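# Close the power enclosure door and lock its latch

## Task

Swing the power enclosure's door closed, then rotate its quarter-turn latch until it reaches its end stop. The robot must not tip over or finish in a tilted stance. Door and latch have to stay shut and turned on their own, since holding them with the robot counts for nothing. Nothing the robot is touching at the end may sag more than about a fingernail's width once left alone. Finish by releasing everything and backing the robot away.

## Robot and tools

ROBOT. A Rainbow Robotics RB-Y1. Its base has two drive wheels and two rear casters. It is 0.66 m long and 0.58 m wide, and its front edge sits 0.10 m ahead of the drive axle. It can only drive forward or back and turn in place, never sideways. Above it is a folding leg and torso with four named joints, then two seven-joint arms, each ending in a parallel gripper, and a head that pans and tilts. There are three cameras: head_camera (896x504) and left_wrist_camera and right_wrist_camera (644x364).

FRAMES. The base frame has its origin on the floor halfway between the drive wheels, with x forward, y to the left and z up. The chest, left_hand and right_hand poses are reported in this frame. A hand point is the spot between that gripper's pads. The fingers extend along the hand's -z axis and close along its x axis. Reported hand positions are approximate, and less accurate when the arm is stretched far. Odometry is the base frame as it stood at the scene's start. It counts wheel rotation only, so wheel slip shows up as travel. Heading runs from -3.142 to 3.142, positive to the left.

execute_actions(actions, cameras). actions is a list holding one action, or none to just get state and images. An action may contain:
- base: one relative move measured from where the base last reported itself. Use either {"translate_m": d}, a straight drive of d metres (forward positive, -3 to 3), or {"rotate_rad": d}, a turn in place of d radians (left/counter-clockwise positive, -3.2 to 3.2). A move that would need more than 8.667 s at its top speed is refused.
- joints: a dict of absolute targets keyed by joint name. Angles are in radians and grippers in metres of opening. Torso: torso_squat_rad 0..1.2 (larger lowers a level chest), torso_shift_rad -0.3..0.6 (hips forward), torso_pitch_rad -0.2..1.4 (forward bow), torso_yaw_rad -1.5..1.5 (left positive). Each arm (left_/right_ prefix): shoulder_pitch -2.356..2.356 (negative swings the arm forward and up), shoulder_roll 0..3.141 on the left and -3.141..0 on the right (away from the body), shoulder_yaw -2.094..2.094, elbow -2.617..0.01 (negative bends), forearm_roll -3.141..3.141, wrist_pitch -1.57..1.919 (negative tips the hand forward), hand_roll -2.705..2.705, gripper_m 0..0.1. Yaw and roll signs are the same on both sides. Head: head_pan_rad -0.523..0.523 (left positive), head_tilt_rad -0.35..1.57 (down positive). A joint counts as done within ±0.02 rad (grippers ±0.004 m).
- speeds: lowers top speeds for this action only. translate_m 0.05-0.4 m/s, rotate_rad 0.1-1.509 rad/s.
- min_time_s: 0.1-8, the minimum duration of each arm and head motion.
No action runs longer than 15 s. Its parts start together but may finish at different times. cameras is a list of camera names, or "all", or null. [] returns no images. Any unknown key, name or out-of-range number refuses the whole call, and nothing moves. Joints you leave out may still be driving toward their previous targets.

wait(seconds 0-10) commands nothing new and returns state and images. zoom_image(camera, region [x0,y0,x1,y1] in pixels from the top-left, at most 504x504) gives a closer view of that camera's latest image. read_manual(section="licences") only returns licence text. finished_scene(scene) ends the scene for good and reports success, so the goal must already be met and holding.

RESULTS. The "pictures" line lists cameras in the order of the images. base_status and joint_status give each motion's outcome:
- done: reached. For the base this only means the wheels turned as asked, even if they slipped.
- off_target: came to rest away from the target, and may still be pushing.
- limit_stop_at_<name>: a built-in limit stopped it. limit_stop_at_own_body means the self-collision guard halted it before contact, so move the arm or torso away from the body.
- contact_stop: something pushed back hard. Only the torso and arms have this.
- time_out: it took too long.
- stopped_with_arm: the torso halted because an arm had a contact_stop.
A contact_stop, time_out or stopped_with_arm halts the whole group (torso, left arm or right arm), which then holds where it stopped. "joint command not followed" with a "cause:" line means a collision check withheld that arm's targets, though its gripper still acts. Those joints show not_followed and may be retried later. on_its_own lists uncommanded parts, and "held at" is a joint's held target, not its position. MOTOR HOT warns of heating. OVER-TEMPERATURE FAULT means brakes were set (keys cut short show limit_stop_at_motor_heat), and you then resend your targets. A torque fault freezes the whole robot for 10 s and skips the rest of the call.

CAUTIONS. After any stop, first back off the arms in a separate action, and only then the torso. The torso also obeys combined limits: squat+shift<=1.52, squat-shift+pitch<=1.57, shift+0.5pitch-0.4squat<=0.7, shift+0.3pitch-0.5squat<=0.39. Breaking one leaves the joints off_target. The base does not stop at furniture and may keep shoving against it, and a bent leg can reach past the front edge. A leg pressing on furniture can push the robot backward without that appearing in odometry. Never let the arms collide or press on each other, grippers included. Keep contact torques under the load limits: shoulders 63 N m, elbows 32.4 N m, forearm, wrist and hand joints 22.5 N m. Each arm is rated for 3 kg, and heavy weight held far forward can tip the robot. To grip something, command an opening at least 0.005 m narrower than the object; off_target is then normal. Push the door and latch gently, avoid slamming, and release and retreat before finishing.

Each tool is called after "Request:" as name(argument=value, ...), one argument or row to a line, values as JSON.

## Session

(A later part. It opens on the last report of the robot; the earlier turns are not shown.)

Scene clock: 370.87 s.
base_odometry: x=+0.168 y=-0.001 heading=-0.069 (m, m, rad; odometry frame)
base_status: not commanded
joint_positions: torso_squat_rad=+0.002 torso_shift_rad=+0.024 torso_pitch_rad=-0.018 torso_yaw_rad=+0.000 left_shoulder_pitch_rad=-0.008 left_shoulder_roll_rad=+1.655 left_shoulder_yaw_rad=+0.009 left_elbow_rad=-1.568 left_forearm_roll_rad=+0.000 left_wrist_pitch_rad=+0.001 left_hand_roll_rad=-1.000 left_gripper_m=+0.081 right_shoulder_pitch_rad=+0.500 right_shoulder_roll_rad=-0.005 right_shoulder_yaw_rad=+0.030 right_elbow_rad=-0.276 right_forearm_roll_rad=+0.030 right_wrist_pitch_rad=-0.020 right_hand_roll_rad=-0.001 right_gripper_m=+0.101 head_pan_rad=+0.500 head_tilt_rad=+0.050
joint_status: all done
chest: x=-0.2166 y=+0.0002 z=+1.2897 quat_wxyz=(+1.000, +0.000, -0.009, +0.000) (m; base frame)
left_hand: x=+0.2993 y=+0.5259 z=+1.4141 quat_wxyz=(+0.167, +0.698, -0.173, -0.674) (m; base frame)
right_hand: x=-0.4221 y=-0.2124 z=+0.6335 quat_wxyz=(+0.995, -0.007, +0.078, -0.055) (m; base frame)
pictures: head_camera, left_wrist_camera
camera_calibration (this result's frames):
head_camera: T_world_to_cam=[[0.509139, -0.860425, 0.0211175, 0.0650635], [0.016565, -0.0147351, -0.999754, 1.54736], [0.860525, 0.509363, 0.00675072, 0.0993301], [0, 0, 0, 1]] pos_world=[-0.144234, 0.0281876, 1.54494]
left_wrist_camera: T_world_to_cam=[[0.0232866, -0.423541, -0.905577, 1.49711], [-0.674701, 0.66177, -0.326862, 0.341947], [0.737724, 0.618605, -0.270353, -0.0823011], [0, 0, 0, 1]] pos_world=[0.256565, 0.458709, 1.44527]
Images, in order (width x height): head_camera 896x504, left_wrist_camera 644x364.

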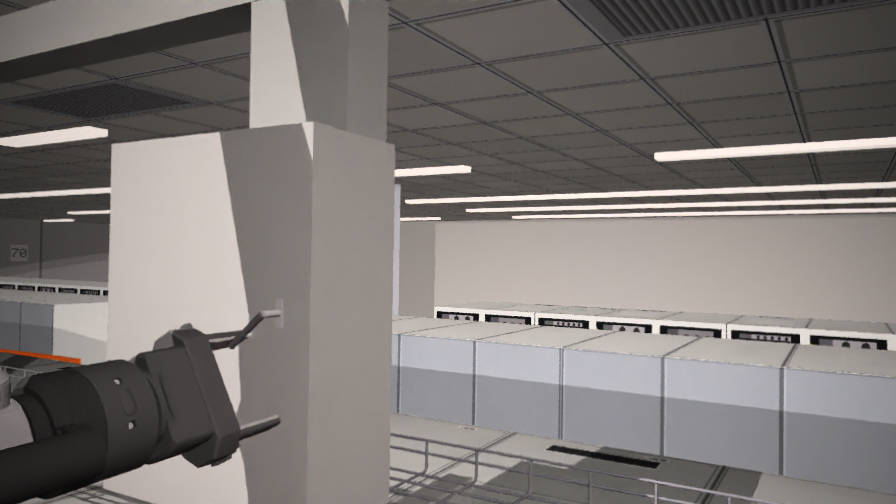

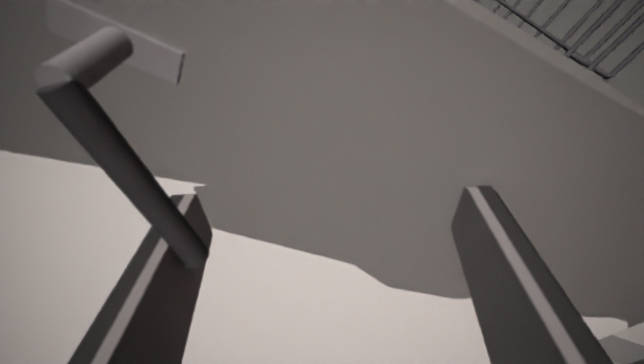

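Request:
execute_actions(
  actions=[
    {"joints":{"left_shoulder_roll_rad":1.9,"left_gripper_m":0.0},"min_time_s":2},
  ],
  cameras=["head_camera","left_wrist_camera"],
)

Scene clock: 385.23 s.
TORQUE FAULT: left_elbow_rad reached its load limit. The robot stopped for 10 seconds, dropped its targets and accepts commands again. The stop added 9.5 s to the call and to motion_time.
base_odometry: x=+0.168 y=-0.001 heading=-0.069 (m, m, rad; odometry frame)
base_status: not commanded
joint_positions: torso_squat_rad=+0.002 torso_shift_rad=+0.024 torso_pitch_rad=-0.017 torso_yaw_rad=+0.001 left_shoulder_pitch_rad=-0.007 left_shoulder_roll_rad=+1.742 left_shoulder_yaw_rad=+0.010 left_elbow_rad=-1.557 left_forearm_roll_rad=+0.001 left_wrist_pitch_rad=+0.007 left_hand_roll_rad=-0.999 left_gripper_m=+0.010 right_shoulder_pitch_rad=+0.500 right_shoulder_roll_rad=-0.005 right_shoulder_yaw_rad=+0.030 right_elbow_rad=-0.276 right_forearm_roll_rad=+0.030 right_wrist_pitch_rad=-0.020 right_hand_roll_rad=-0.001 right_gripper_m=+0.101 head_pan_rad=+0.500 head_tilt_rad=+0.050
joint_status: left_shoulder_roll_rad torque_fault (moved +0.087 of +0.245); left_gripper_m torque_fault (moved -0.070 of -0.081)
on_its_own: left_shoulder_roll_rad is held at +1.740, not at your +1.900, since a torque_fault
chest: x=-0.2163 y=+0.0014 z=+1.2897 quat_wxyz=(+1.000, -0.001, -0.009, +0.000) (m; base frame)
left_hand: x=+0.2982 y=+0.5306 z=+1.4405 quat_wxyz=(+0.145, +0.707, -0.138, -0.678) (m; base frame)
right_hand: x=-0.4220 y=-0.2126 z=+0.6340 quat_wxyz=(+0.995, -0.008, +0.079, -0.054) (m; base frame)
pictures: head_camera, left_wrist_camera
camera_calibration (this result's frames):
head_camera: T_world_to_cam=[[0.50974, -0.860038, 0.0223677, 0.0643972], [0.0159496, -0.0165477, -0.999736, 1.54722], [0.860181, 0.509962, 0.00528217, 0.100257], [0, 0, 0, 1]] pos_world=[-0.143743, 0.0298595, 1.54484]
left_wrist_camera: T_world_to_cam=[[0.0325255, -0.34633, -0.937549, 1.52531], [-0.687429, 0.673182, -0.272522, 0.266159], [0.725523, 0.653362, -0.216182, -0.170129], [0, 0, 0, 1]] pos_world=[0.256786, 0.460244, 1.46581]
Images, in order (width x height): head_camera 896x504, left_wrist_camera 644x364.

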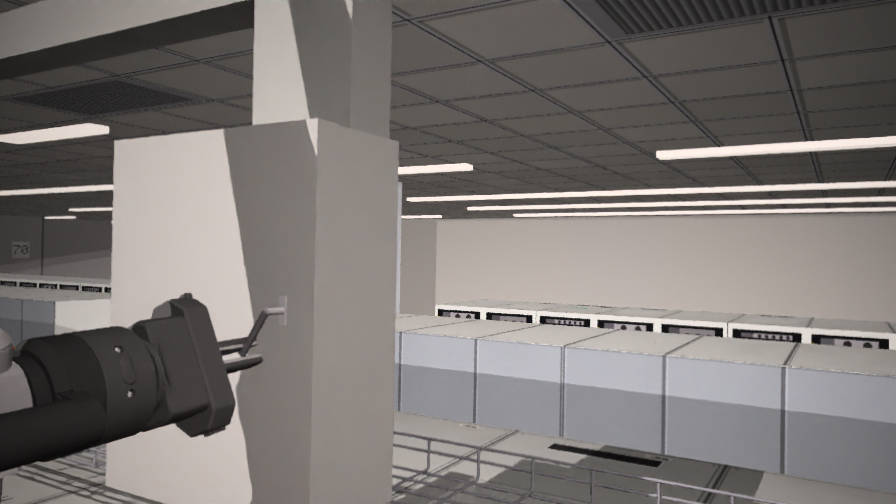

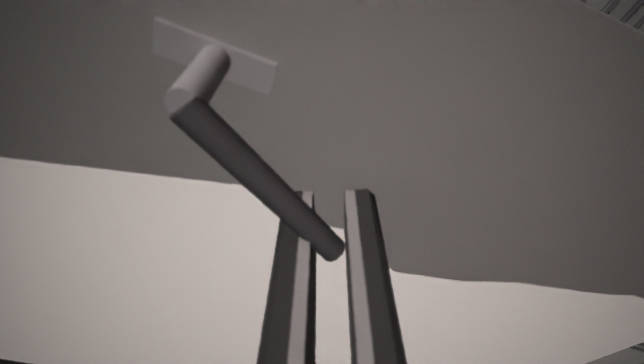

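Request:
execute_actions(
  actions=[
    {"joints":{"left_gripper_m":0.06,"left_shoulder_roll_rad":1.78},"min_time_s":1},
  ],
  cameras=[],
)

Request:
execute_actions(
  actions=[
    {"base":{"translate_m":-0.25}},
  ],
  cameras=[],
)

Request:
execute_actions(
  actions=[
    {"joints":{"torso_yaw_rad":0.5,"torso_shift_rad":0,"torso_pitch_rad":0,"left_shoulder_pitch_rad":-1.134,"left_shoulder_roll_rad":0.2,"left_shoulder_yaw_rad":0.32,"left_elbow_rad":-1.29,"left_wrist_pitch_rad":0.84,"left_hand_roll_rad":0,"left_gripper_m":0.0,"head_pan_rad":0.1}},
  ],
  cameras=["head_camera","left_wrist_camera"],
)

Scene clock: 396.07 s.
base_odometry: x=+0.168 y=-0.001 heading=-0.069 (m, m, rad; odometry frame)
base_status: not commanded
joint_positions: torso_squat_rad=+0.002 torso_shift_rad=+0.025 torso_pitch_rad=-0.016 torso_yaw_rad=+0.000 left_shoulder_pitch_rad=-0.004 left_shoulder_roll_rad=+1.780 left_shoulder_yaw_rad=+0.005 left_elbow_rad=-1.563 left_forearm_roll_rad=+0.000 left_wrist_pitch_rad=+0.004 left_hand_roll_rad=-1.000 left_gripper_m=+0.060 right_shoulder_pitch_rad=+0.500 right_shoulder_roll_rad=-0.005 right_shoulder_yaw_rad=+0.030 right_elbow_rad=-0.276 right_forearm_roll_rad=+0.030 right_wrist_pitch_rad=-0.020 right_hand_roll_rad=-0.001 right_gripper_m=+0.101 head_pan_rad=+0.500 head_tilt_rad=+0.050
joint_status: all done
chest: x=-0.2157 y=+0.0009 z=+1.2897 quat_wxyz=(+1.000, -0.001, -0.008, +0.000) (m; base frame)
left_hand: x=+0.2992 y=+0.5249 z=+1.4463 quat_wxyz=(+0.129, +0.705, -0.127, -0.686) (m; base frame)
right_hand: x=-0.4222 y=-0.2126 z=+0.6341 quat_wxyz=(+0.995, -0.008, +0.079, -0.055) (m; base frame)
pictures: none
No camera images: the call's "cameras" was empty. Leave "cameras" out to get every camera's image.

Scene clock: 398.37 s.
base_odometry: x=-0.082 y=+0.016 heading=-0.067 (m, m, rad; odometry frame)
base_status: done
joint_positions: torso_squat_rad=+0.002 torso_shift_rad=+0.025 torso_pitch_rad=-0.016 torso_yaw_rad=+0.000 left_shoulder_pitch_rad=-0.003 left_shoulder_roll_rad=+1.780 left_shoulder_yaw_rad=+0.005 left_elbow_rad=-1.563 left_forearm_roll_rad=+0.000 left_wrist_pitch_rad=+0.004 left_hand_roll_rad=-1.000 left_gripper_m=+0.060 right_shoulder_pitch_rad=+0.500 right_shoulder_roll_rad=-0.005 right_shoulder_yaw_rad=+0.030 right_elbow_rad=-0.276 right_forearm_roll_rad=+0.030 right_wrist_pitch_rad=-0.020 right_hand_roll_rad=-0.001 right_gripper_m=+0.101 head_pan_rad=+0.500 head_tilt_rad=+0.050
joint_status: not commanded
chest: x=-0.2155 y=+0.0009 z=+1.2897 quat_wxyz=(+1.000, -0.001, -0.008, +0.000) (m; base frame)
left_hand: x=+0.2995 y=+0.5247 z=+1.4462 quat_wxyz=(+0.129, +0.705, -0.126, -0.686) (m; base frame)
right_hand: x=-0.4223 y=-0.2126 z=+0.6342 quat_wxyz=(+0.995, -0.008, +0.079, -0.055) (m; base frame)
pictures: none
No camera images: the call's "cameras" was empty. Leave "cameras" out to get every camera's image.

Scene clock: 400.83 s.
base_odometry: x=-0.082 y=+0.016 heading=-0.067 (m, m, rad; odometry frame)
base_status: not commanded
joint_positions: torso_squat_rad=+0.002 torso_shift_rad=+0.000 torso_pitch_rad=+0.000 torso_yaw_rad=+0.500 left_shoulder_pitch_rad=-1.134 left_shoulder_roll_rad=+0.200 left_shoulder_yaw_rad=+0.320 left_elbow_rad=-1.290 left_forearm_roll_rad=+0.000 left_wrist_pitch_rad=+0.840 left_hand_roll_rad=+0.000 left_gripper_m=+0.001 right_shoulder_pitch_rad=+0.500 right_shoulder_roll_rad=-0.005 right_shoulder_yaw_rad=+0.030 right_elbow_rad=-0.276 right_forearm_roll_rad=+0.030 right_wrist_pitch_rad=-0.020 right_hand_roll_rad=-0.001 right_gripper_m=+0.101 head_pan_rad=+0.100 head_tilt_rad=+0.050
joint_status: all done
chest: x=-0.2280 y=+0.0008 z=+1.2899 quat_wxyz=(+0.969, +0.000, +0.000, +0.247) (m; base frame)
left_hand: x=+0.2679 y=+0.5268 z=+1.4405 quat_wxyz=(+0.688, +0.174, -0.681, +0.179) (m; base frame)
right_hand: x=-0.3167 y=-0.2907 z=+0.6379 quat_wxyz=(+0.977, -0.030, +0.083, +0.193) (m; base frame)
pictures: head_camera, left_wrist_camera
camera_calibration (this result's frames):
head_camera: T_world_to_cam=[[0.592745, -0.805286, 0.0129832, 0.10912], [0.0000666672, -0.0160714, -0.999871, 1.54433], [0.80539, 0.592669, -0.00947252, 0.11424], [0, 0, 0, 1]] pos_world=[-0.156792, 0.0449857, 1.5438]
left_wrist_camera: T_world_to_cam=[[0.0230223, -0.0386439, 0.998988, -1.42407], [-0.248713, -0.968058, -0.0317157, 0.648065], [0.968304, -0.247731, -0.0318981, -0.00149589], [0, 0, 0, 1]] pos_world=[0.195416, 0.571962, 1.44314]
Images, in order (width x height): head_camera 896x504, left_wrist_camera 644x364.

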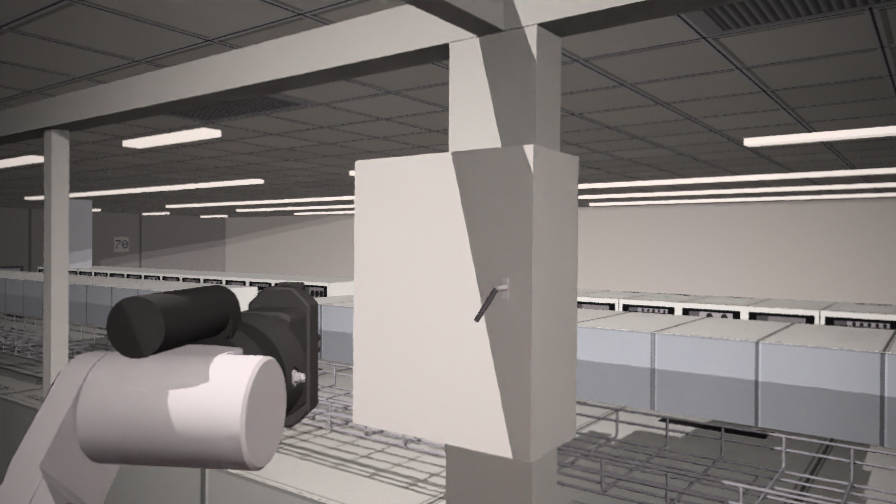

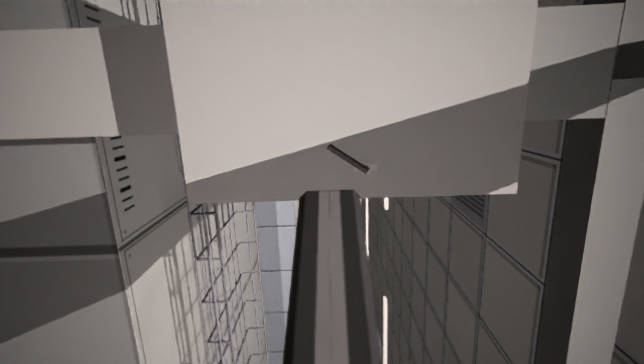

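Request:
execute_actions(
  actions=[
    {"base":{"translate_m":0.2},"joints":{"torso_yaw_rad":0.57,"left_shoulder_pitch_rad":-1.16}},
  ],
  cameras=["head_camera","left_wrist_camera"],
)

Scene clock: 405.57 s.
base_odometry: x=+0.118 y=+0.002 heading=-0.066 (m, m, rad; odometry frame)
base_status: done
joint_positions: torso_squat_rad=+0.002 torso_shift_rad=+0.000 torso_pitch_rad=+0.000 torso_yaw_rad=+0.570 left_shoulder_pitch_rad=-1.160 left_shoulder_roll_rad=+0.200 left_shoulder_yaw_rad=+0.320 left_elbow_rad=-1.290 left_forearm_roll_rad=+0.000 left_wrist_pitch_rad=+0.840 left_hand_roll_rad=+0.000 left_gripper_m=+0.001 right_shoulder_pitch_rad=+0.500 right_shoulder_roll_rad=-0.005 right_shoulder_yaw_rad=+0.030 right_elbow_rad=-0.276 right_forearm_roll_rad=+0.030 right_wrist_pitch_rad=-0.020 right_hand_roll_rad=-0.001 right_gripper_m=+0.101 head_pan_rad=+0.100 head_tilt_rad=+0.050
joint_status: all done
chest: x=-0.2279 y=+0.0009 z=+1.2899 quat_wxyz=(+0.960, +0.000, +0.000, +0.281) (m; base frame)
left_hand: x=+0.2316 y=+0.5542 z=+1.4570 quat_wxyz=(+0.674, +0.198, -0.684, +0.197) (m; base frame)
right_hand: x=-0.2961 y=-0.2962 z=+0.6379 quat_wxyz=(+0.970, -0.033, +0.082, +0.227) (m; base frame)
pictures: head_camera, left_wrist_camera
camera_calibration (this result's frames):
head_camera: T_world_to_cam=[[0.64769, -0.761795, 0.0128592, 0.121737], [0.000871816, -0.0161367, -0.999869, 1.54452], [0.761903, 0.647617, -0.00978746, 0.104546], [0, 0, 0, 1]] pos_world=[-0.159848, 0.0499563, 1.54377]
left_wrist_camera: T_world_to_cam=[[0.00501096, -0.0499544, 0.998739, -1.42793], [-0.188043, -0.980981, -0.0481227, 0.683175], [0.982148, -0.187565, -0.0143093, -0.0212356], [0, 0, 0, 1]] pos_world=[0.156478, 0.594867, 1.4587]
Images, in order (width x height): head_camera 896x504, left_wrist_camera 644x364.

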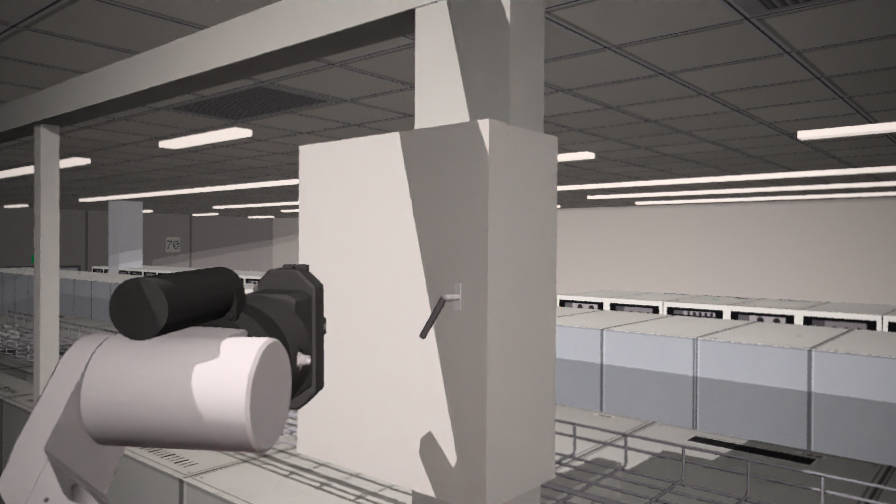

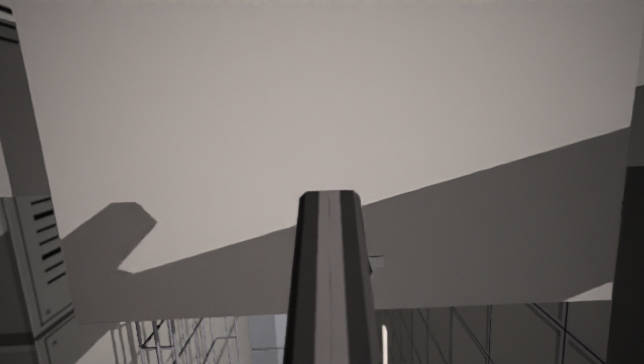

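Request:
execute_actions(
  actions=[
    {"base":{"translate_m":0.07},"speeds":{"translate_m":0.08}},
  ],
  cameras=["head_camera","left_wrist_camera"],
)

Scene clock: 408.70 s.
base_odometry: x=+0.188 y=-0.002 heading=-0.064 (m, m, rad; odometry frame)
base_status: done
joint_positions: torso_squat_rad=+0.002 torso_shift_rad=+0.000 torso_pitch_rad=+0.000 torso_yaw_rad=+0.570 left_shoulder_pitch_rad=-1.160 left_shoulder_roll_rad=+0.200 left_shoulder_yaw_rad=+0.320 left_elbow_rad=-1.290 left_forearm_roll_rad=+0.000 left_wrist_pitch_rad=+0.840 left_hand_roll_rad=+0.000 left_gripper_m=+0.001 right_shoulder_pitch_rad=+0.500 right_shoulder_roll_rad=-0.005 right_shoulder_yaw_rad=+0.030 right_elbow_rad=-0.276 right_forearm_roll_rad=+0.030 right_wrist_pitch_rad=-0.020 right_hand_roll_rad=-0.001 right_gripper_m=+0.101 head_pan_rad=+0.100 head_tilt_rad=+0.050
joint_status: not commanded
chest: x=-0.2279 y=+0.0008 z=+1.2899 quat_wxyz=(+0.960, +0.000, +0.000, +0.281) (m; base frame)
left_hand: x=+0.2316 y=+0.5542 z=+1.4571 quat_wxyz=(+0.674, +0.198, -0.684, +0.197) (m; base frame)
right_hand: x=-0.2961 y=-0.2963 z=+0.6379 quat_wxyz=(+0.970, -0.033, +0.082, +0.227) (m; base frame)
pictures: head_camera, left_wrist_camera
camera_calibration (this result's frames):
head_camera: T_world_to_cam=[[0.647677, -0.761806, 0.0128798, 0.121718], [0.000930142, -0.016114, -0.99987, 1.54453], [0.761915, 0.647604, -0.00972806, 0.104512], [0, 0, 0, 1]] pos_world=[-0.1599, 0.0499318, 1.54378]
left_wrist_camera: T_world_to_cam=[[0.00495904, -0.0499628, 0.998739, -1.42794], [-0.188077, -0.980974, -0.0481402, 0.683162], [0.982142, -0.187601, -0.0142615, -0.0212613], [0, 0, 0, 1]] pos_world=[0.15645, 0.594831, 1.45873]
Images, in order (width x height): head_camera 896x504, left_wrist_camera 644x364.

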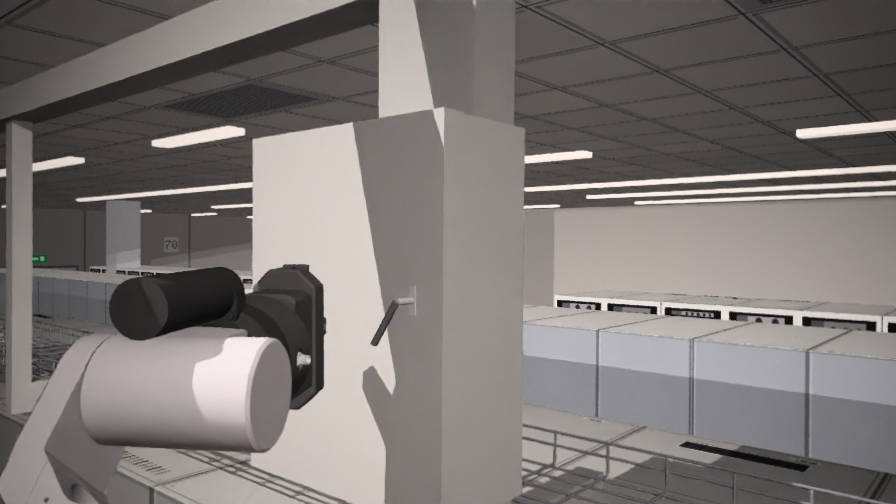

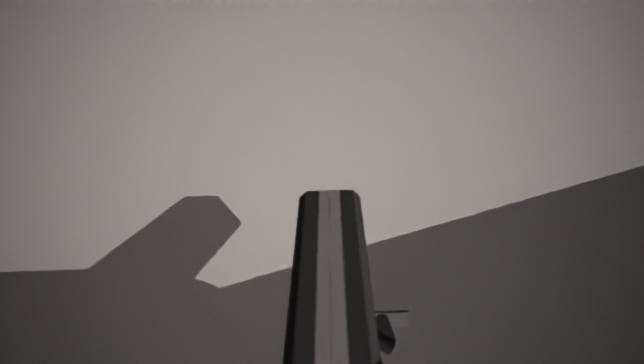

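Request:
execute_actions(
  actions=[
    {"joints":{"torso_shift_rad":0.075,"left_shoulder_pitch_rad":-1.14},"min_time_s":2},
  ],
  cameras=["head_camera","left_wrist_camera"],
)

Request:
execute_actions(
  actions=[
    {"joints":{"left_shoulder_roll_rad":0.08},"min_time_s":5},
  ],
  cameras=["head_camera","left_wrist_camera"],
)

Scene clock: 416.77 s.
base_odometry: x=+0.188 y=-0.002 heading=-0.064 (m, m, rad; odometry frame)
base_status: not commanded
joint_positions: torso_squat_rad=+0.002 torso_shift_rad=+0.075 torso_pitch_rad=+0.000 torso_yaw_rad=+0.570 left_shoulder_pitch_rad=-1.140 left_shoulder_roll_rad=+0.200 left_shoulder_yaw_rad=+0.320 left_elbow_rad=-1.290 left_forearm_roll_rad=+0.000 left_wrist_pitch_rad=+0.840 left_hand_roll_rad=+0.000 left_gripper_m=+0.001 right_shoulder_pitch_rad=+0.500 right_shoulder_roll_rad=-0.005 right_shoulder_yaw_rad=+0.030 right_elbow_rad=-0.276 right_forearm_roll_rad=+0.030 right_wrist_pitch_rad=-0.020 right_hand_roll_rad=-0.001 right_gripper_m=+0.101 head_pan_rad=+0.100 head_tilt_rad=+0.050
joint_status: all done
chest: x=-0.1756 y=+0.0008 z=+1.2880 quat_wxyz=(+0.960, +0.000, +0.000, +0.281) (m; base frame)
left_hand: x=+0.2825 y=+0.5590 z=+1.4427 quat_wxyz=(+0.679, +0.198, -0.677, +0.202) (m; base frame)
right_hand: x=-0.2436 y=-0.2962 z=+0.6360 quat_wxyz=(+0.970, -0.033, +0.082, +0.227) (m; base frame)
pictures: head_camera, left_wrist_camera
camera_calibration (this result's frames):
head_camera: T_world_to_cam=[[0.647703, -0.761782, 0.0130129, 0.087719], [0.00113657, -0.0161136, -0.99987, 1.54255], [0.761892, 0.647633, -0.00957104, 0.0644598], [0, 0, 0, 1]] pos_world=[-0.107681, 0.0499326, 1.54183]
left_wrist_camera: T_world_to_cam=[[0.0204029, -0.0401342, 0.998986, -1.4238], [-0.181762, -0.982692, -0.0357674, 0.678116], [0.983131, -0.180848, -0.0273446, -0.0556885], [0, 0, 0, 1]] pos_world=[0.207054, 0.599165, 1.44508]
Images, in order (width x height): head_camera 896x504, left_wrist_camera 644x364.

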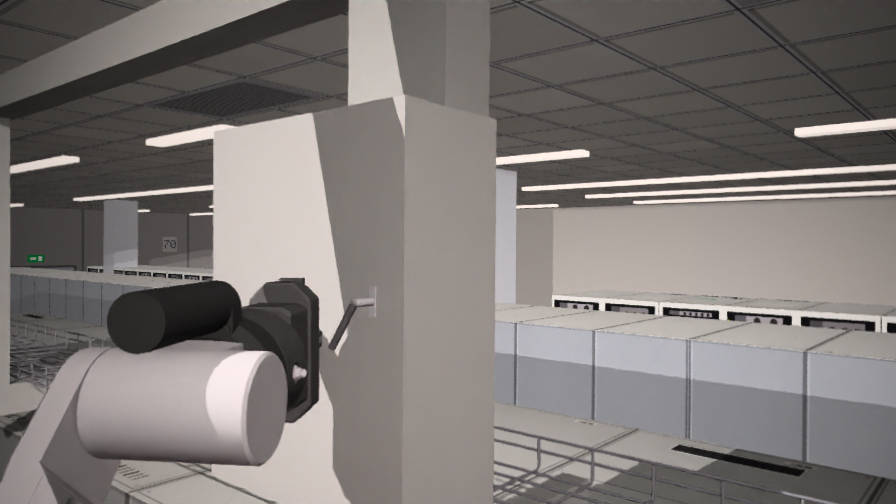

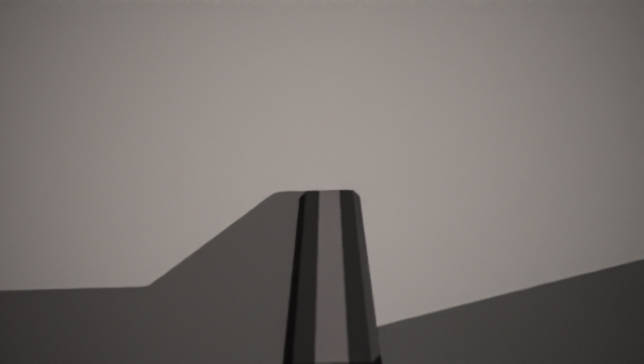

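Scene clock: 419.87 s.
base_odometry: x=+0.187 y=-0.002 heading=-0.064 (m, m, rad; odometry frame)
base_status: not commanded
joint_positions: torso_squat_rad=+0.002 torso_shift_rad=+0.074 torso_pitch_rad=-0.002 torso_yaw_rad=+0.571 left_shoulder_pitch_rad=-1.138 left_shoulder_roll_rad=+0.174 left_shoulder_yaw_rad=+0.329 left_elbow_rad=-1.296 left_forearm_roll_rad=-0.004 left_wrist_pitch_rad=+0.839 left_hand_roll_rad=+0.000 left_gripper_m=+0.001 right_shoulder_pitch_rad=+0.500 right_shoulder_roll_rad=-0.005 right_shoulder_yaw_rad=+0.030 right_elbow_rad=-0.276 right_forearm_roll_rad=+0.030 right_wrist_pitch_rad=-0.020 right_hand_roll_rad=-0.001 right_gripper_m=+0.101 head_pan_rad=+0.100 head_tilt_rad=+0.050
joint_status: left_shoulder_roll_rad contact_stop (moved -0.027 of -0.120)
on_its_own: left_shoulder_roll_rad is held at +0.170, not at your +0.080, since a contact_stop
chest: x=-0.1770 y=+0.0008 z=+1.2880 quat_wxyz=(+0.960, -0.001, -0.001, +0.282) (m; base frame)
left_hand: x=+0.2856 y=+0.5509 z=+1.4388 quat_wxyz=(+0.680, +0.187, -0.679, +0.203) (m; base frame)
right_hand: x=-0.2434 y=-0.2963 z=+0.6359 quat_wxyz=(+0.970, -0.033, +0.081, +0.228) (m; base frame)
pictures: head_camera, left_wrist_camera
camera_calibration (this result's frames):
head_camera: T_world_to_cam=[[0.648255, -0.761288, 0.0143608, 0.0869485], [0.00323526, -0.0161064, -0.999865, 1.54297], [0.761417, 0.648214, -0.00797808, 0.0633446], [0, 0, 0, 1]] pos_world=[-0.109588, 0.0499838, 1.54202]
left_wrist_camera: T_world_to_cam=[[0.0130123, -0.0239983, 0.999627, -1.42803], [-0.194852, -0.980608, -0.0210053, 0.651931], [0.980746, -0.194506, -0.017436, -0.0664039], [0, 0, 0, 1]] pos_world=[0.210738, 0.592102, 1.44004]
Images, in order (width x height): head_camera 896x504, left_wrist_camera 644x364.

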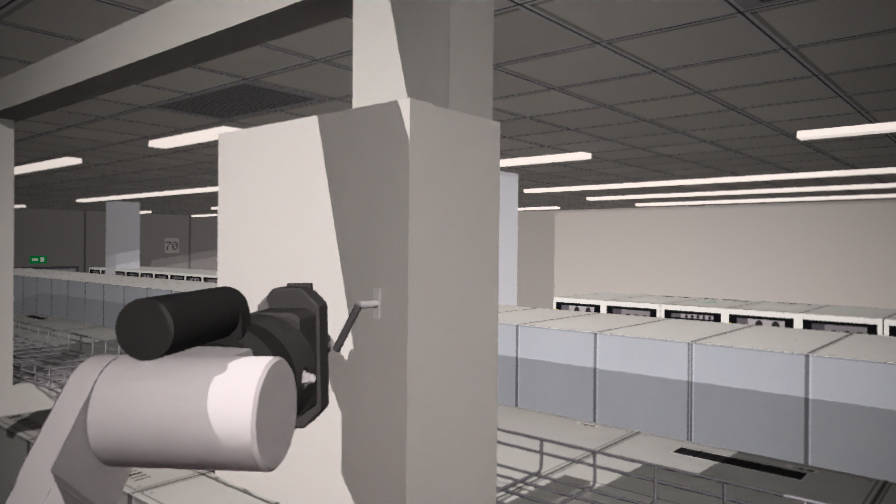

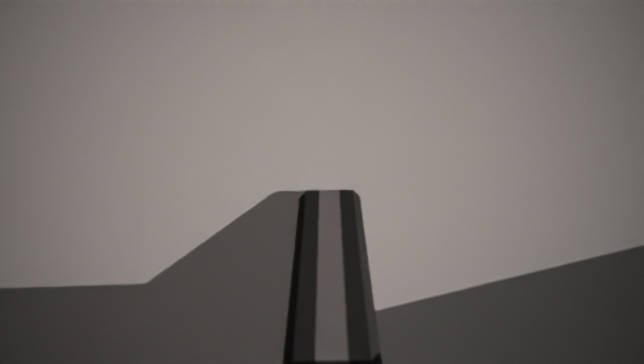

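Request:
execute_actions(
  actions=[
    {"joints":{"torso_shift_rad":0.05}},
  ],
  cameras=[],
)

Request:
execute_actions(
  actions=[
    {"joints":{"left_shoulder_roll_rad":0.05},"min_time_s":3},
  ],
  cameras=["head_camera","left_wrist_camera"],
)

Scene clock: 423.03 s.
base_odometry: x=+0.188 y=-0.002 heading=-0.064 (m, m, rad; odometry frame)
base_status: not commanded
joint_positions: torso_squat_rad=+0.002 torso_shift_rad=+0.050 torso_pitch_rad=+0.000 torso_yaw_rad=+0.570 left_shoulder_pitch_rad=-1.138 left_shoulder_roll_rad=+0.171 left_shoulder_yaw_rad=+0.327 left_elbow_rad=-1.294 left_forearm_roll_rad=-0.003 left_wrist_pitch_rad=+0.839 left_hand_roll_rad=+0.000 left_gripper_m=+0.001 right_shoulder_pitch_rad=+0.500 right_shoulder_roll_rad=-0.005 right_shoulder_yaw_rad=+0.030 right_elbow_rad=-0.276 right_forearm_roll_rad=+0.030 right_wrist_pitch_rad=-0.020 right_hand_roll_rad=-0.001 right_gripper_m=+0.101 head_pan_rad=+0.100 head_tilt_rad=+0.050
joint_status: all done
on_its_own: left_shoulder_roll_rad is held at +0.170, not at your +0.080, since a contact_stop
chest: x=-0.1931 y=+0.0008 z=+1.2891 quat_wxyz=(+0.960, +0.000, +0.000, +0.281) (m; base frame)
left_hand: x=+0.2719 y=+0.5485 z=+1.4377 quat_wxyz=(+0.682, +0.186, -0.678, +0.202) (m; base frame)
right_hand: x=-0.2610 y=-0.2963 z=+0.6370 quat_wxyz=(+0.970, -0.033, +0.082, +0.227) (m; base frame)
pictures: none
No camera images: the call's "cameras" was empty. Leave "cameras" out to get every camera's image.

Scene clock: 425.80 s.
base_odometry: x=+0.187 y=-0.002 heading=-0.064 (m, m, rad; odometry frame)
base_status: not commanded
joint_positions: torso_squat_rad=+0.002 torso_shift_rad=+0.049 torso_pitch_rad=-0.002 torso_yaw_rad=+0.571 left_shoulder_pitch_rad=-1.135 left_shoulder_roll_rad=+0.107 left_shoulder_yaw_rad=+0.337 left_elbow_rad=-1.300 left_forearm_roll_rad=-0.008 left_wrist_pitch_rad=+0.839 left_hand_roll_rad=+0.000 left_gripper_m=+0.001 right_shoulder_pitch_rad=+0.500 right_shoulder_roll_rad=-0.005 right_shoulder_yaw_rad=+0.030 right_elbow_rad=-0.276 right_forearm_roll_rad=+0.030 right_wrist_pitch_rad=-0.020 right_hand_roll_rad=-0.001 right_gripper_m=+0.101 head_pan_rad=+0.100 head_tilt_rad=+0.050
joint_status: left_shoulder_roll_rad contact_stop (moved -0.063 of -0.121)
on_its_own: left_shoulder_roll_rad is held at +0.104, not at your +0.050, since a contact_stop
chest: x=-0.1946 y=+0.0008 z=+1.2891 quat_wxyz=(+0.960, -0.001, -0.001, +0.282) (m; base frame)
left_hand: x=+0.2854 y=+0.5228 z=+1.4269 quat_wxyz=(+0.687, +0.158, -0.680, +0.199) (m; base frame)
right_hand: x=-0.2609 y=-0.2963 z=+0.6369 quat_wxyz=(+0.970, -0.033, +0.080, +0.228) (m; base frame)
pictures: head_camera, left_wrist_camera
camera_calibration (this result's frames):
head_camera: T_world_to_cam=[[0.648296, -0.76125, 0.0145099, 0.0981792], [0.00347595, -0.0160978, -0.999864, 1.54415], [0.76138, 0.648259, -0.00779011, 0.0765391], [0, 0, 0, 1]] pos_world=[-0.127292, 0.0499794, 1.54312]
left_wrist_camera: T_world_to_cam=[[0.0106621, 0.0123339, 0.999867, -1.43542], [-0.243311, -0.969839, 0.014558, 0.581544], [0.96989, -0.243434, -0.00733951, -0.0576324], [0, 0, 0, 1]] pos_world=[0.212697, 0.567678, 1.42634]
Images, in order (width x height): head_camera 896x504, left_wrist_camera 644x364.

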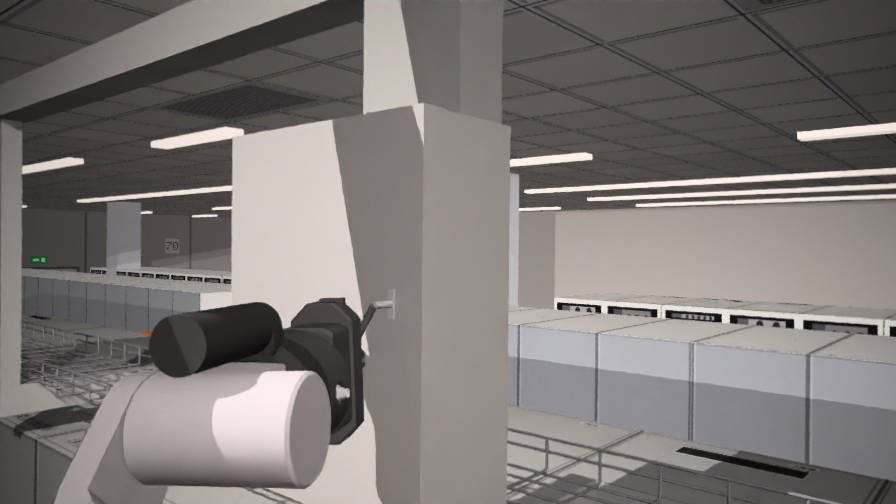

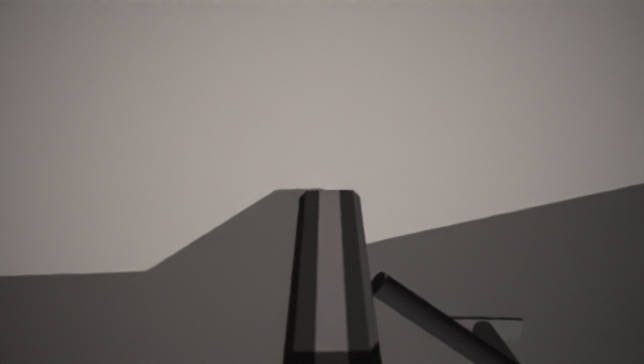

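Request:
execute_actions(
  actions=[
    {"joints":{"left_shoulder_roll_rad":0.2,"left_shoulder_pitch_rad":-1.185,"torso_shift_rad":0.04},"min_time_s":1.5},
  ],
  cameras=[],
)

Request:
execute_actions(
  actions=[
    {"joints":{"left_shoulder_roll_rad":0.1,"left_shoulder_pitch_rad":-1.2},"min_time_s":3},
  ],
  cameras=["head_camera","left_wrist_camera"],
)

Scene clock: 432.17 s.
base_odometry: x=+0.188 y=-0.002 heading=-0.064 (m, m, rad; odometry frame)
base_status: not commanded
joint_positions: torso_squat_rad=+0.002 torso_shift_rad=+0.040 torso_pitch_rad=+0.000 torso_yaw_rad=+0.570 left_shoulder_pitch_rad=-1.143 left_shoulder_roll_rad=+0.129 left_shoulder_yaw_rad=+0.333 left_elbow_rad=-1.290 left_forearm_roll_rad=-0.006 left_wrist_pitch_rad=+0.844 left_hand_roll_rad=+0.000 left_gripper_m=+0.001 right_shoulder_pitch_rad=+0.500 right_shoulder_roll_rad=-0.005 right_shoulder_yaw_rad=+0.030 right_elbow_rad=-0.276 right_forearm_roll_rad=+0.030 right_wrist_pitch_rad=-0.020 right_hand_roll_rad=-0.001 right_gripper_m=+0.101 head_pan_rad=+0.100 head_tilt_rad=+0.050
joint_status: left_shoulder_pitch_rad contact_stop (moved -0.007 of -0.050); left_shoulder_roll_rad contact_stop_at_left_shoulder_pitch_rad (moved +0.021 of +0.093); the others done
on_its_own: left_shoulder_pitch_rad is held at -1.143, not at your -1.185, since a contact_stop; left_shoulder_roll_rad is held at +0.129, not at your +0.200, since a contact_stop
chest: x=-0.1999 y=+0.0009 z=+1.2894 quat_wxyz=(+0.960, +0.000, +0.000, +0.281) (m; base frame)
left_hand: x=+0.2776 y=+0.5299 z=+1.4297 quat_wxyz=(+0.689, +0.166, -0.677, +0.199) (m; base frame)
right_hand: x=-0.2681 y=-0.2962 z=+0.6374 quat_wxyz=(+0.970, -0.033, +0.082, +0.227) (m; base frame)
pictures: none
No camera images: the call's "cameras" was empty. Leave "cameras" out to get every camera's image.

not run: a stop came earlier in this reply.

Caught under the bar. Move left first.

Request:
execute_actions(
  actions=[
    {"joints":{"left_shoulder_roll_rad":0.21,"left_shoulder_pitch_rad":-1.13},"min_time_s":1},
  ],
  cameras=[],
)

Request:
execute_actions(
  actions=[
    {"joints":{"left_shoulder_pitch_rad":-1.19},"min_time_s":1},
  ],
  cameras=[],
)

Request:
execute_actions(
  actions=[
    {"joints":{"left_shoulder_roll_rad":0.1,"left_shoulder_pitch_rad":-1.2},"min_time_s":3},
  ],
  cameras=["head_camera","left_wrist_camera"],
)

Scene clock: 435.17 s.
base_odometry: x=+0.188 y=-0.002 heading=-0.064 (m, m, rad; odometry frame)
base_status: not commanded
joint_positions: torso_squat_rad=+0.002 torso_shift_rad=+0.040 torso_pitch_rad=+0.000 torso_yaw_rad=+0.570 left_shoulder_pitch_rad=-1.130 left_shoulder_roll_rad=+0.210 left_shoulder_yaw_rad=+0.333 left_elbow_rad=-1.290 left_forearm_roll_rad=-0.006 left_wrist_pitch_rad=+0.844 left_hand_roll_rad=+0.000 left_gripper_m=+0.001 right_shoulder_pitch_rad=+0.500 right_shoulder_roll_rad=-0.005 right_shoulder_yaw_rad=+0.030 right_elbow_rad=-0.276 right_forearm_roll_rad=+0.030 right_wrist_pitch_rad=-0.020 right_hand_roll_rad=-0.001 right_gripper_m=+0.101 head_pan_rad=+0.100 head_tilt_rad=+0.050
joint_status: all done
chest: x=-0.1999 y=+0.0009 z=+1.2894 quat_wxyz=(+0.960, +0.000, +0.000, +0.281) (m; base frame)
left_hand: x=+0.2513 y=+0.5703 z=+1.4387 quat_wxyz=(+0.680, +0.204, -0.672, +0.211) (m; base frame)
right_hand: x=-0.2681 y=-0.2962 z=+0.6374 quat_wxyz=(+0.970, -0.033, +0.082, +0.227) (m; base frame)
pictures: none
No camera images: the call's "cameras" was empty. Leave "cameras" out to get every camera's image.

Scene clock: 436.47 s.
base_odometry: x=+0.188 y=-0.002 heading=-0.064 (m, m, rad; odometry frame)
base_status: not commanded
joint_positions: torso_squat_rad=+0.002 torso_shift_rad=+0.040 torso_pitch_rad=+0.000 torso_yaw_rad=+0.570 left_shoulder_pitch_rad=-1.190 left_shoulder_roll_rad=+0.210 left_shoulder_yaw_rad=+0.333 left_elbow_rad=-1.290 left_forearm_roll_rad=-0.006 left_wrist_pitch_rad=+0.844 left_hand_roll_rad=+0.000 left_gripper_m=+0.001 right_shoulder_pitch_rad=+0.500 right_shoulder_roll_rad=-0.005 right_shoulder_yaw_rad=+0.030 right_elbow_rad=-0.276 right_forearm_roll_rad=+0.030 right_wrist_pitch_rad=-0.020 right_hand_roll_rad=-0.001 right_gripper_m=+0.101 head_pan_rad=+0.100 head_tilt_rad=+0.050
joint_status: all done
chest: x=-0.1999 y=+0.0009 z=+1.2894 quat_wxyz=(+0.960, +0.000, +0.000, +0.281) (m; base frame)
left_hand: x=+0.2548 y=+0.5561 z=+1.4769 quat_wxyz=(+0.663, +0.202, -0.693, +0.199) (m; base frame)
right_hand: x=-0.2681 y=-0.2962 z=+0.6374 quat_wxyz=(+0.970, -0.033, +0.082, +0.227) (m; base frame)
pictures: none
No camera images: the call's "cameras" was empty. Leave "cameras" out to get every camera's image.

Scene clock: 439.50 s.
base_odometry: x=+0.188 y=-0.002 heading=-0.064 (m, m, rad; odometry frame)
base_status: not commanded
joint_positions: torso_squat_rad=+0.002 torso_shift_rad=+0.040 torso_pitch_rad=-0.001 torso_yaw_rad=+0.570 left_shoulder_pitch_rad=-1.197 left_shoulder_roll_rad=+0.130 left_shoulder_yaw_rad=+0.340 left_elbow_rad=-1.294 left_forearm_roll_rad=-0.010 left_wrist_pitch_rad=+0.841 left_hand_roll_rad=+0.000 left_gripper_m=+0.001 right_shoulder_pitch_rad=+0.500 right_shoulder_roll_rad=-0.005 right_shoulder_yaw_rad=+0.030 right_elbow_rad=-0.276 right_forearm_roll_rad=+0.030 right_wrist_pitch_rad=-0.020 right_hand_roll_rad=-0.001 right_gripper_m=+0.101 head_pan_rad=+0.100 head_tilt_rad=+0.050
joint_status: left_shoulder_roll_rad contact_stop (moved -0.080 of -0.110); the others done
on_its_own: left_shoulder_roll_rad is held at +0.128, not at your +0.100, since a contact_stop
chest: x=-0.2003 y=+0.0010 z=+1.2894 quat_wxyz=(+0.960, -0.001, +0.000, +0.281) (m; base frame)
left_hand: x=+0.2771 y=+0.5202 z=+1.4675 quat_wxyz=(+0.670, +0.166, -0.698, +0.190) (m; base frame)
right_hand: x=-0.2679 y=-0.2963 z=+0.6374 quat_wxyz=(+0.970, -0.033, +0.081, +0.227) (m; base frame)
pictures: head_camera, left_wrist_camera
camera_calibration (this result's frames):
head_camera: T_world_to_cam=[[0.647882, -0.761621, 0.0135305, 0.103221], [0.00163727, -0.0163703, -0.999865, 1.54409], [0.761739, 0.647816, -0.00935903, 0.0828628], [0, 0, 0, 1]] pos_world=[-0.132523, 0.0502129, 1.54326]
left_wrist_camera: T_world_to_cam=[[-0.0316169, -0.0246522, 0.999196, -1.44401], [-0.24267, -0.969594, -0.0316005, 0.643837], [0.969594, -0.243474, 0.0246732, -0.0967146], [0, 0, 0, 1]] pos_world=[0.204358, 0.565115, 1.46558]
Images, in order (width x height): head_camera 896x504, left_wrist_camera 644x364.

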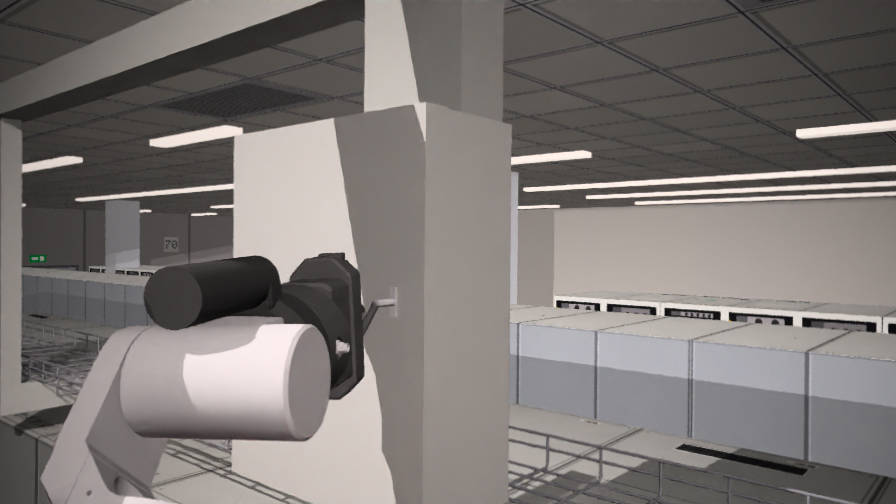

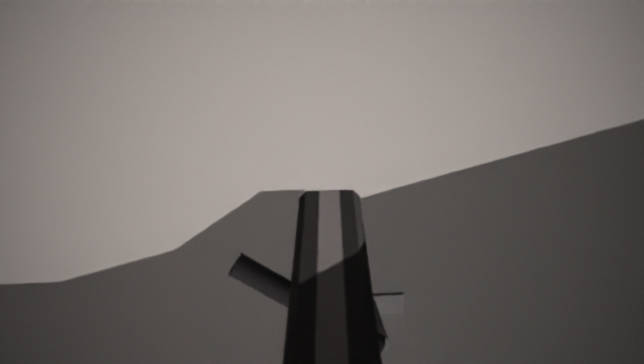

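Request:
execute_actions(
  actions=[
    {"joints":{"left_shoulder_roll_rad":0.15,"left_shoulder_pitch_rad":-1.175},"min_time_s":1},
  ],
  cameras=[],
)

Request:
execute_actions(
  actions=[
    {"joints":{"left_shoulder_roll_rad":0.06,"left_shoulder_pitch_rad":-1.14},"min_time_s":2},
  ],
  cameras=["head_camera","left_wrist_camera"],
)

Scene clock: 442.33 s.
base_odometry: x=+0.188 y=-0.002 heading=-0.064 (m, m, rad; odometry frame)
base_status: not commanded
joint_positions: torso_squat_rad=+0.002 torso_shift_rad=+0.040 torso_pitch_rad=+0.000 torso_yaw_rad=+0.570 left_shoulder_pitch_rad=-1.175 left_shoulder_roll_rad=+0.150 left_shoulder_yaw_rad=+0.339 left_elbow_rad=-1.294 left_forearm_roll_rad=-0.009 left_wrist_pitch_rad=+0.842 left_hand_roll_rad=+0.000 left_gripper_m=+0.001 right_shoulder_pitch_rad=+0.500 right_shoulder_roll_rad=-0.005 right_shoulder_yaw_rad=+0.030 right_elbow_rad=-0.276 right_forearm_roll_rad=+0.030 right_wrist_pitch_rad=-0.020 right_hand_roll_rad=-0.001 right_gripper_m=+0.101 head_pan_rad=+0.100 head_tilt_rad=+0.050
joint_status: all done
chest: x=-0.2002 y=+0.0010 z=+1.2894 quat_wxyz=(+0.960, -0.001, +0.000, +0.281) (m; base frame)
left_hand: x=+0.2707 y=+0.5346 z=+1.4570 quat_wxyz=(+0.674, +0.176, -0.690, +0.197) (m; base frame)
right_hand: x=-0.2680 y=-0.2963 z=+0.6374 quat_wxyz=(+0.970, -0.033, +0.081, +0.227) (m; base frame)
pictures: none
No camera images: the call's "cameras" was empty. Leave "cameras" out to get every camera's image.

Scene clock: 444.23 s.
base_odometry: x=+0.188 y=-0.002 heading=-0.064 (m, m, rad; odometry frame)
base_status: not commanded
joint_positions: torso_squat_rad=+0.002 torso_shift_rad=+0.040 torso_pitch_rad=-0.001 torso_yaw_rad=+0.570 left_shoulder_pitch_rad=-1.163 left_shoulder_roll_rad=+0.129 left_shoulder_yaw_rad=+0.346 left_elbow_rad=-1.299 left_forearm_roll_rad=-0.012 left_wrist_pitch_rad=+0.839 left_hand_roll_rad=+0.000 left_gripper_m=+0.001 right_shoulder_pitch_rad=+0.500 right_shoulder_roll_rad=-0.005 right_shoulder_yaw_rad=+0.030 right_elbow_rad=-0.276 right_forearm_roll_rad=+0.030 right_wrist_pitch_rad=-0.020 right_hand_roll_rad=-0.001 right_gripper_m=+0.101 head_pan_rad=+0.100 head_tilt_rad=+0.050
joint_status: left_shoulder_pitch_rad contact_stop_at_left_shoulder_roll_rad (moved +0.012 of +0.035); left_shoulder_roll_rad contact_stop (moved -0.021 of -0.090)
on_its_own: left_shoulder_pitch_rad is held at -1.163, not at your -1.140, since a contact_stop; left_shoulder_roll_rad is held at +0.126, not at your +0.060, since a contact_stop; left_shoulder_yaw_rad is held at +0.345, not at your +0.320, since a contact_stop
chest: x=-0.2005 y=+0.0010 z=+1.2894 quat_wxyz=(+0.960, -0.001, +0.000, +0.281) (m; base frame)
left_hand: x=+0.2735 y=+0.5303 z=+1.4478 quat_wxyz=(+0.676, +0.168, -0.689, +0.200) (m; base frame)
right_hand: x=-0.2679 y=-0.2962 z=+0.6374 quat_wxyz=(+0.970, -0.033, +0.081, +0.227) (m; base frame)
pictures: head_camera, left_wrist_camera
camera_calibration (this result's frames):
head_camera: T_world_to_cam=[[0.647935, -0.761573, 0.0136737, 0.10314], [0.00185489, -0.016374, -0.999864, 1.54413], [0.761694, 0.647872, -0.00919665, 0.0827439], [0, 0, 0, 1]] pos_world=[-0.132718, 0.0502248, 1.54328]
left_wrist_camera: T_world_to_cam=[[-0.012367, -0.00731192, 0.999897, -1.43967], [-0.227735, -0.973672, -0.00993684, 0.618814], [0.973645, -0.227835, 0.0103762, -0.0790533], [0, 0, 0, 1]] pos_world=[0.200091, 0.573984, 1.44649]
Images, in order (width x height): head_camera 896x504, left_wrist_camera 644x364.

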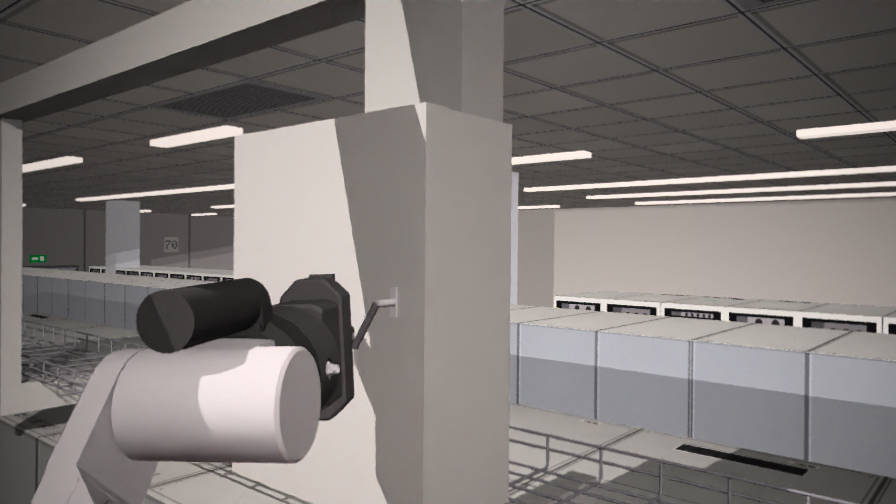

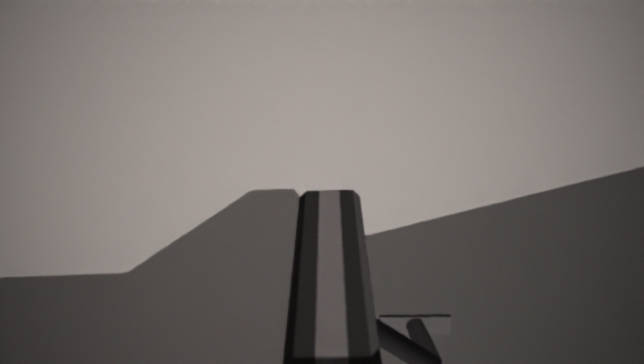

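Request:
execute_actions(
  actions=[
    {"joints":{"left_shoulder_roll_rad":0.0,"left_shoulder_pitch_rad":-1.12},"min_time_s":0.5},
  ],
  cameras=["head_camera","left_wrist_camera"],
)

Scene clock: 446.93 s.
base_odometry: x=+0.188 y=-0.002 heading=-0.064 (m, m, rad; odometry frame)
base_status: not commanded
joint_positions: torso_squat_rad=+0.002 torso_shift_rad=+0.039 torso_pitch_rad=-0.001 torso_yaw_rad=+0.571 left_shoulder_pitch_rad=-1.149 left_shoulder_roll_rad=+0.097 left_shoulder_yaw_rad=+0.354 left_elbow_rad=-1.305 left_forearm_roll_rad=-0.016 left_wrist_pitch_rad=+0.835 left_hand_roll_rad=+0.000 left_gripper_m=+0.001 right_shoulder_pitch_rad=+0.500 right_shoulder_roll_rad=-0.005 right_shoulder_yaw_rad=+0.030 right_elbow_rad=-0.276 right_forearm_roll_rad=+0.030 right_wrist_pitch_rad=-0.020 right_hand_roll_rad=-0.001 right_gripper_m=+0.101 head_pan_rad=+0.100 head_tilt_rad=+0.050
joint_status: left_shoulder_pitch_rad contact_stop_at_left_shoulder_roll_rad (moved +0.015 of +0.043); left_shoulder_roll_rad contact_stop (moved -0.032 of -0.129)
on_its_own: left_shoulder_pitch_rad is held at -1.149, not at your -1.120, since a contact_stop; left_shoulder_roll_rad is held at +0.093, not at your +0.000, since a contact_stop; left_shoulder_yaw_rad is held at +0.352, not at your +0.320, since a contact_stop
chest: x=-0.2009 y=+0.0012 z=+1.2894 quat_wxyz=(+0.960, -0.001, +0.000, +0.281) (m; base frame)
left_hand: x=+0.2786 y=+0.5218 z=+1.4356 quat_wxyz=(+0.680, +0.155, -0.687, +0.202) (m; base frame)
right_hand: x=-0.2678 y=-0.2963 z=+0.6374 quat_wxyz=(+0.970, -0.033, +0.081, +0.228) (m; base frame)
pictures: head_camera, left_wrist_camera
camera_calibration (this result's frames):
head_camera: T_world_to_cam=[[0.648143, -0.761387, 0.0141689, 0.102885], [0.00246806, -0.0165058, -0.999861, 1.54426], [0.761515, 0.648088, -0.00881899, 0.0824538], [0, 0, 0, 1]] pos_world=[-0.133286, 0.0503876, 1.54332]
left_wrist_camera: T_world_to_cam=[[-0.0105583, 0.0163749, 0.99981, -1.44024], [-0.242569, -0.970043, 0.0133258, 0.58038], [0.970077, -0.242382, 0.0142141, -0.0826878], [0, 0, 0, 1]] pos_world=[0.205789, 0.566535, 1.43341]
Images, in order (width x height): head_camera 896x504, left_wrist_camera 644x364.

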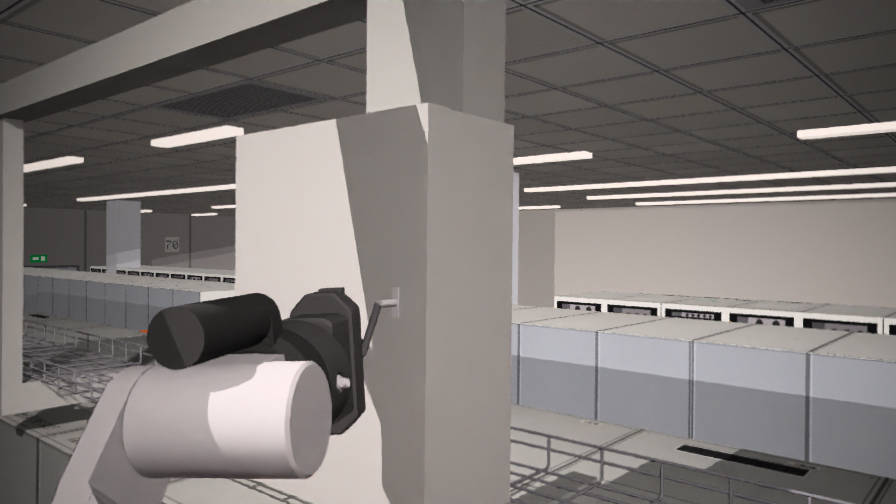

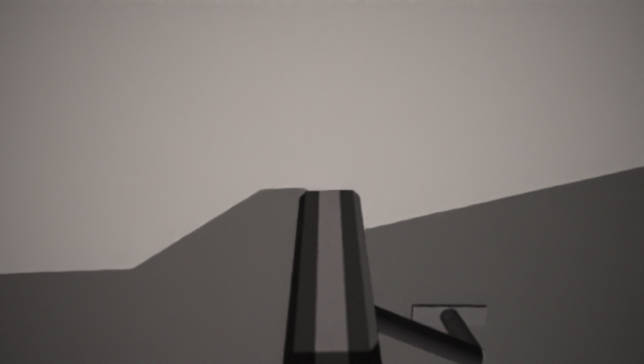

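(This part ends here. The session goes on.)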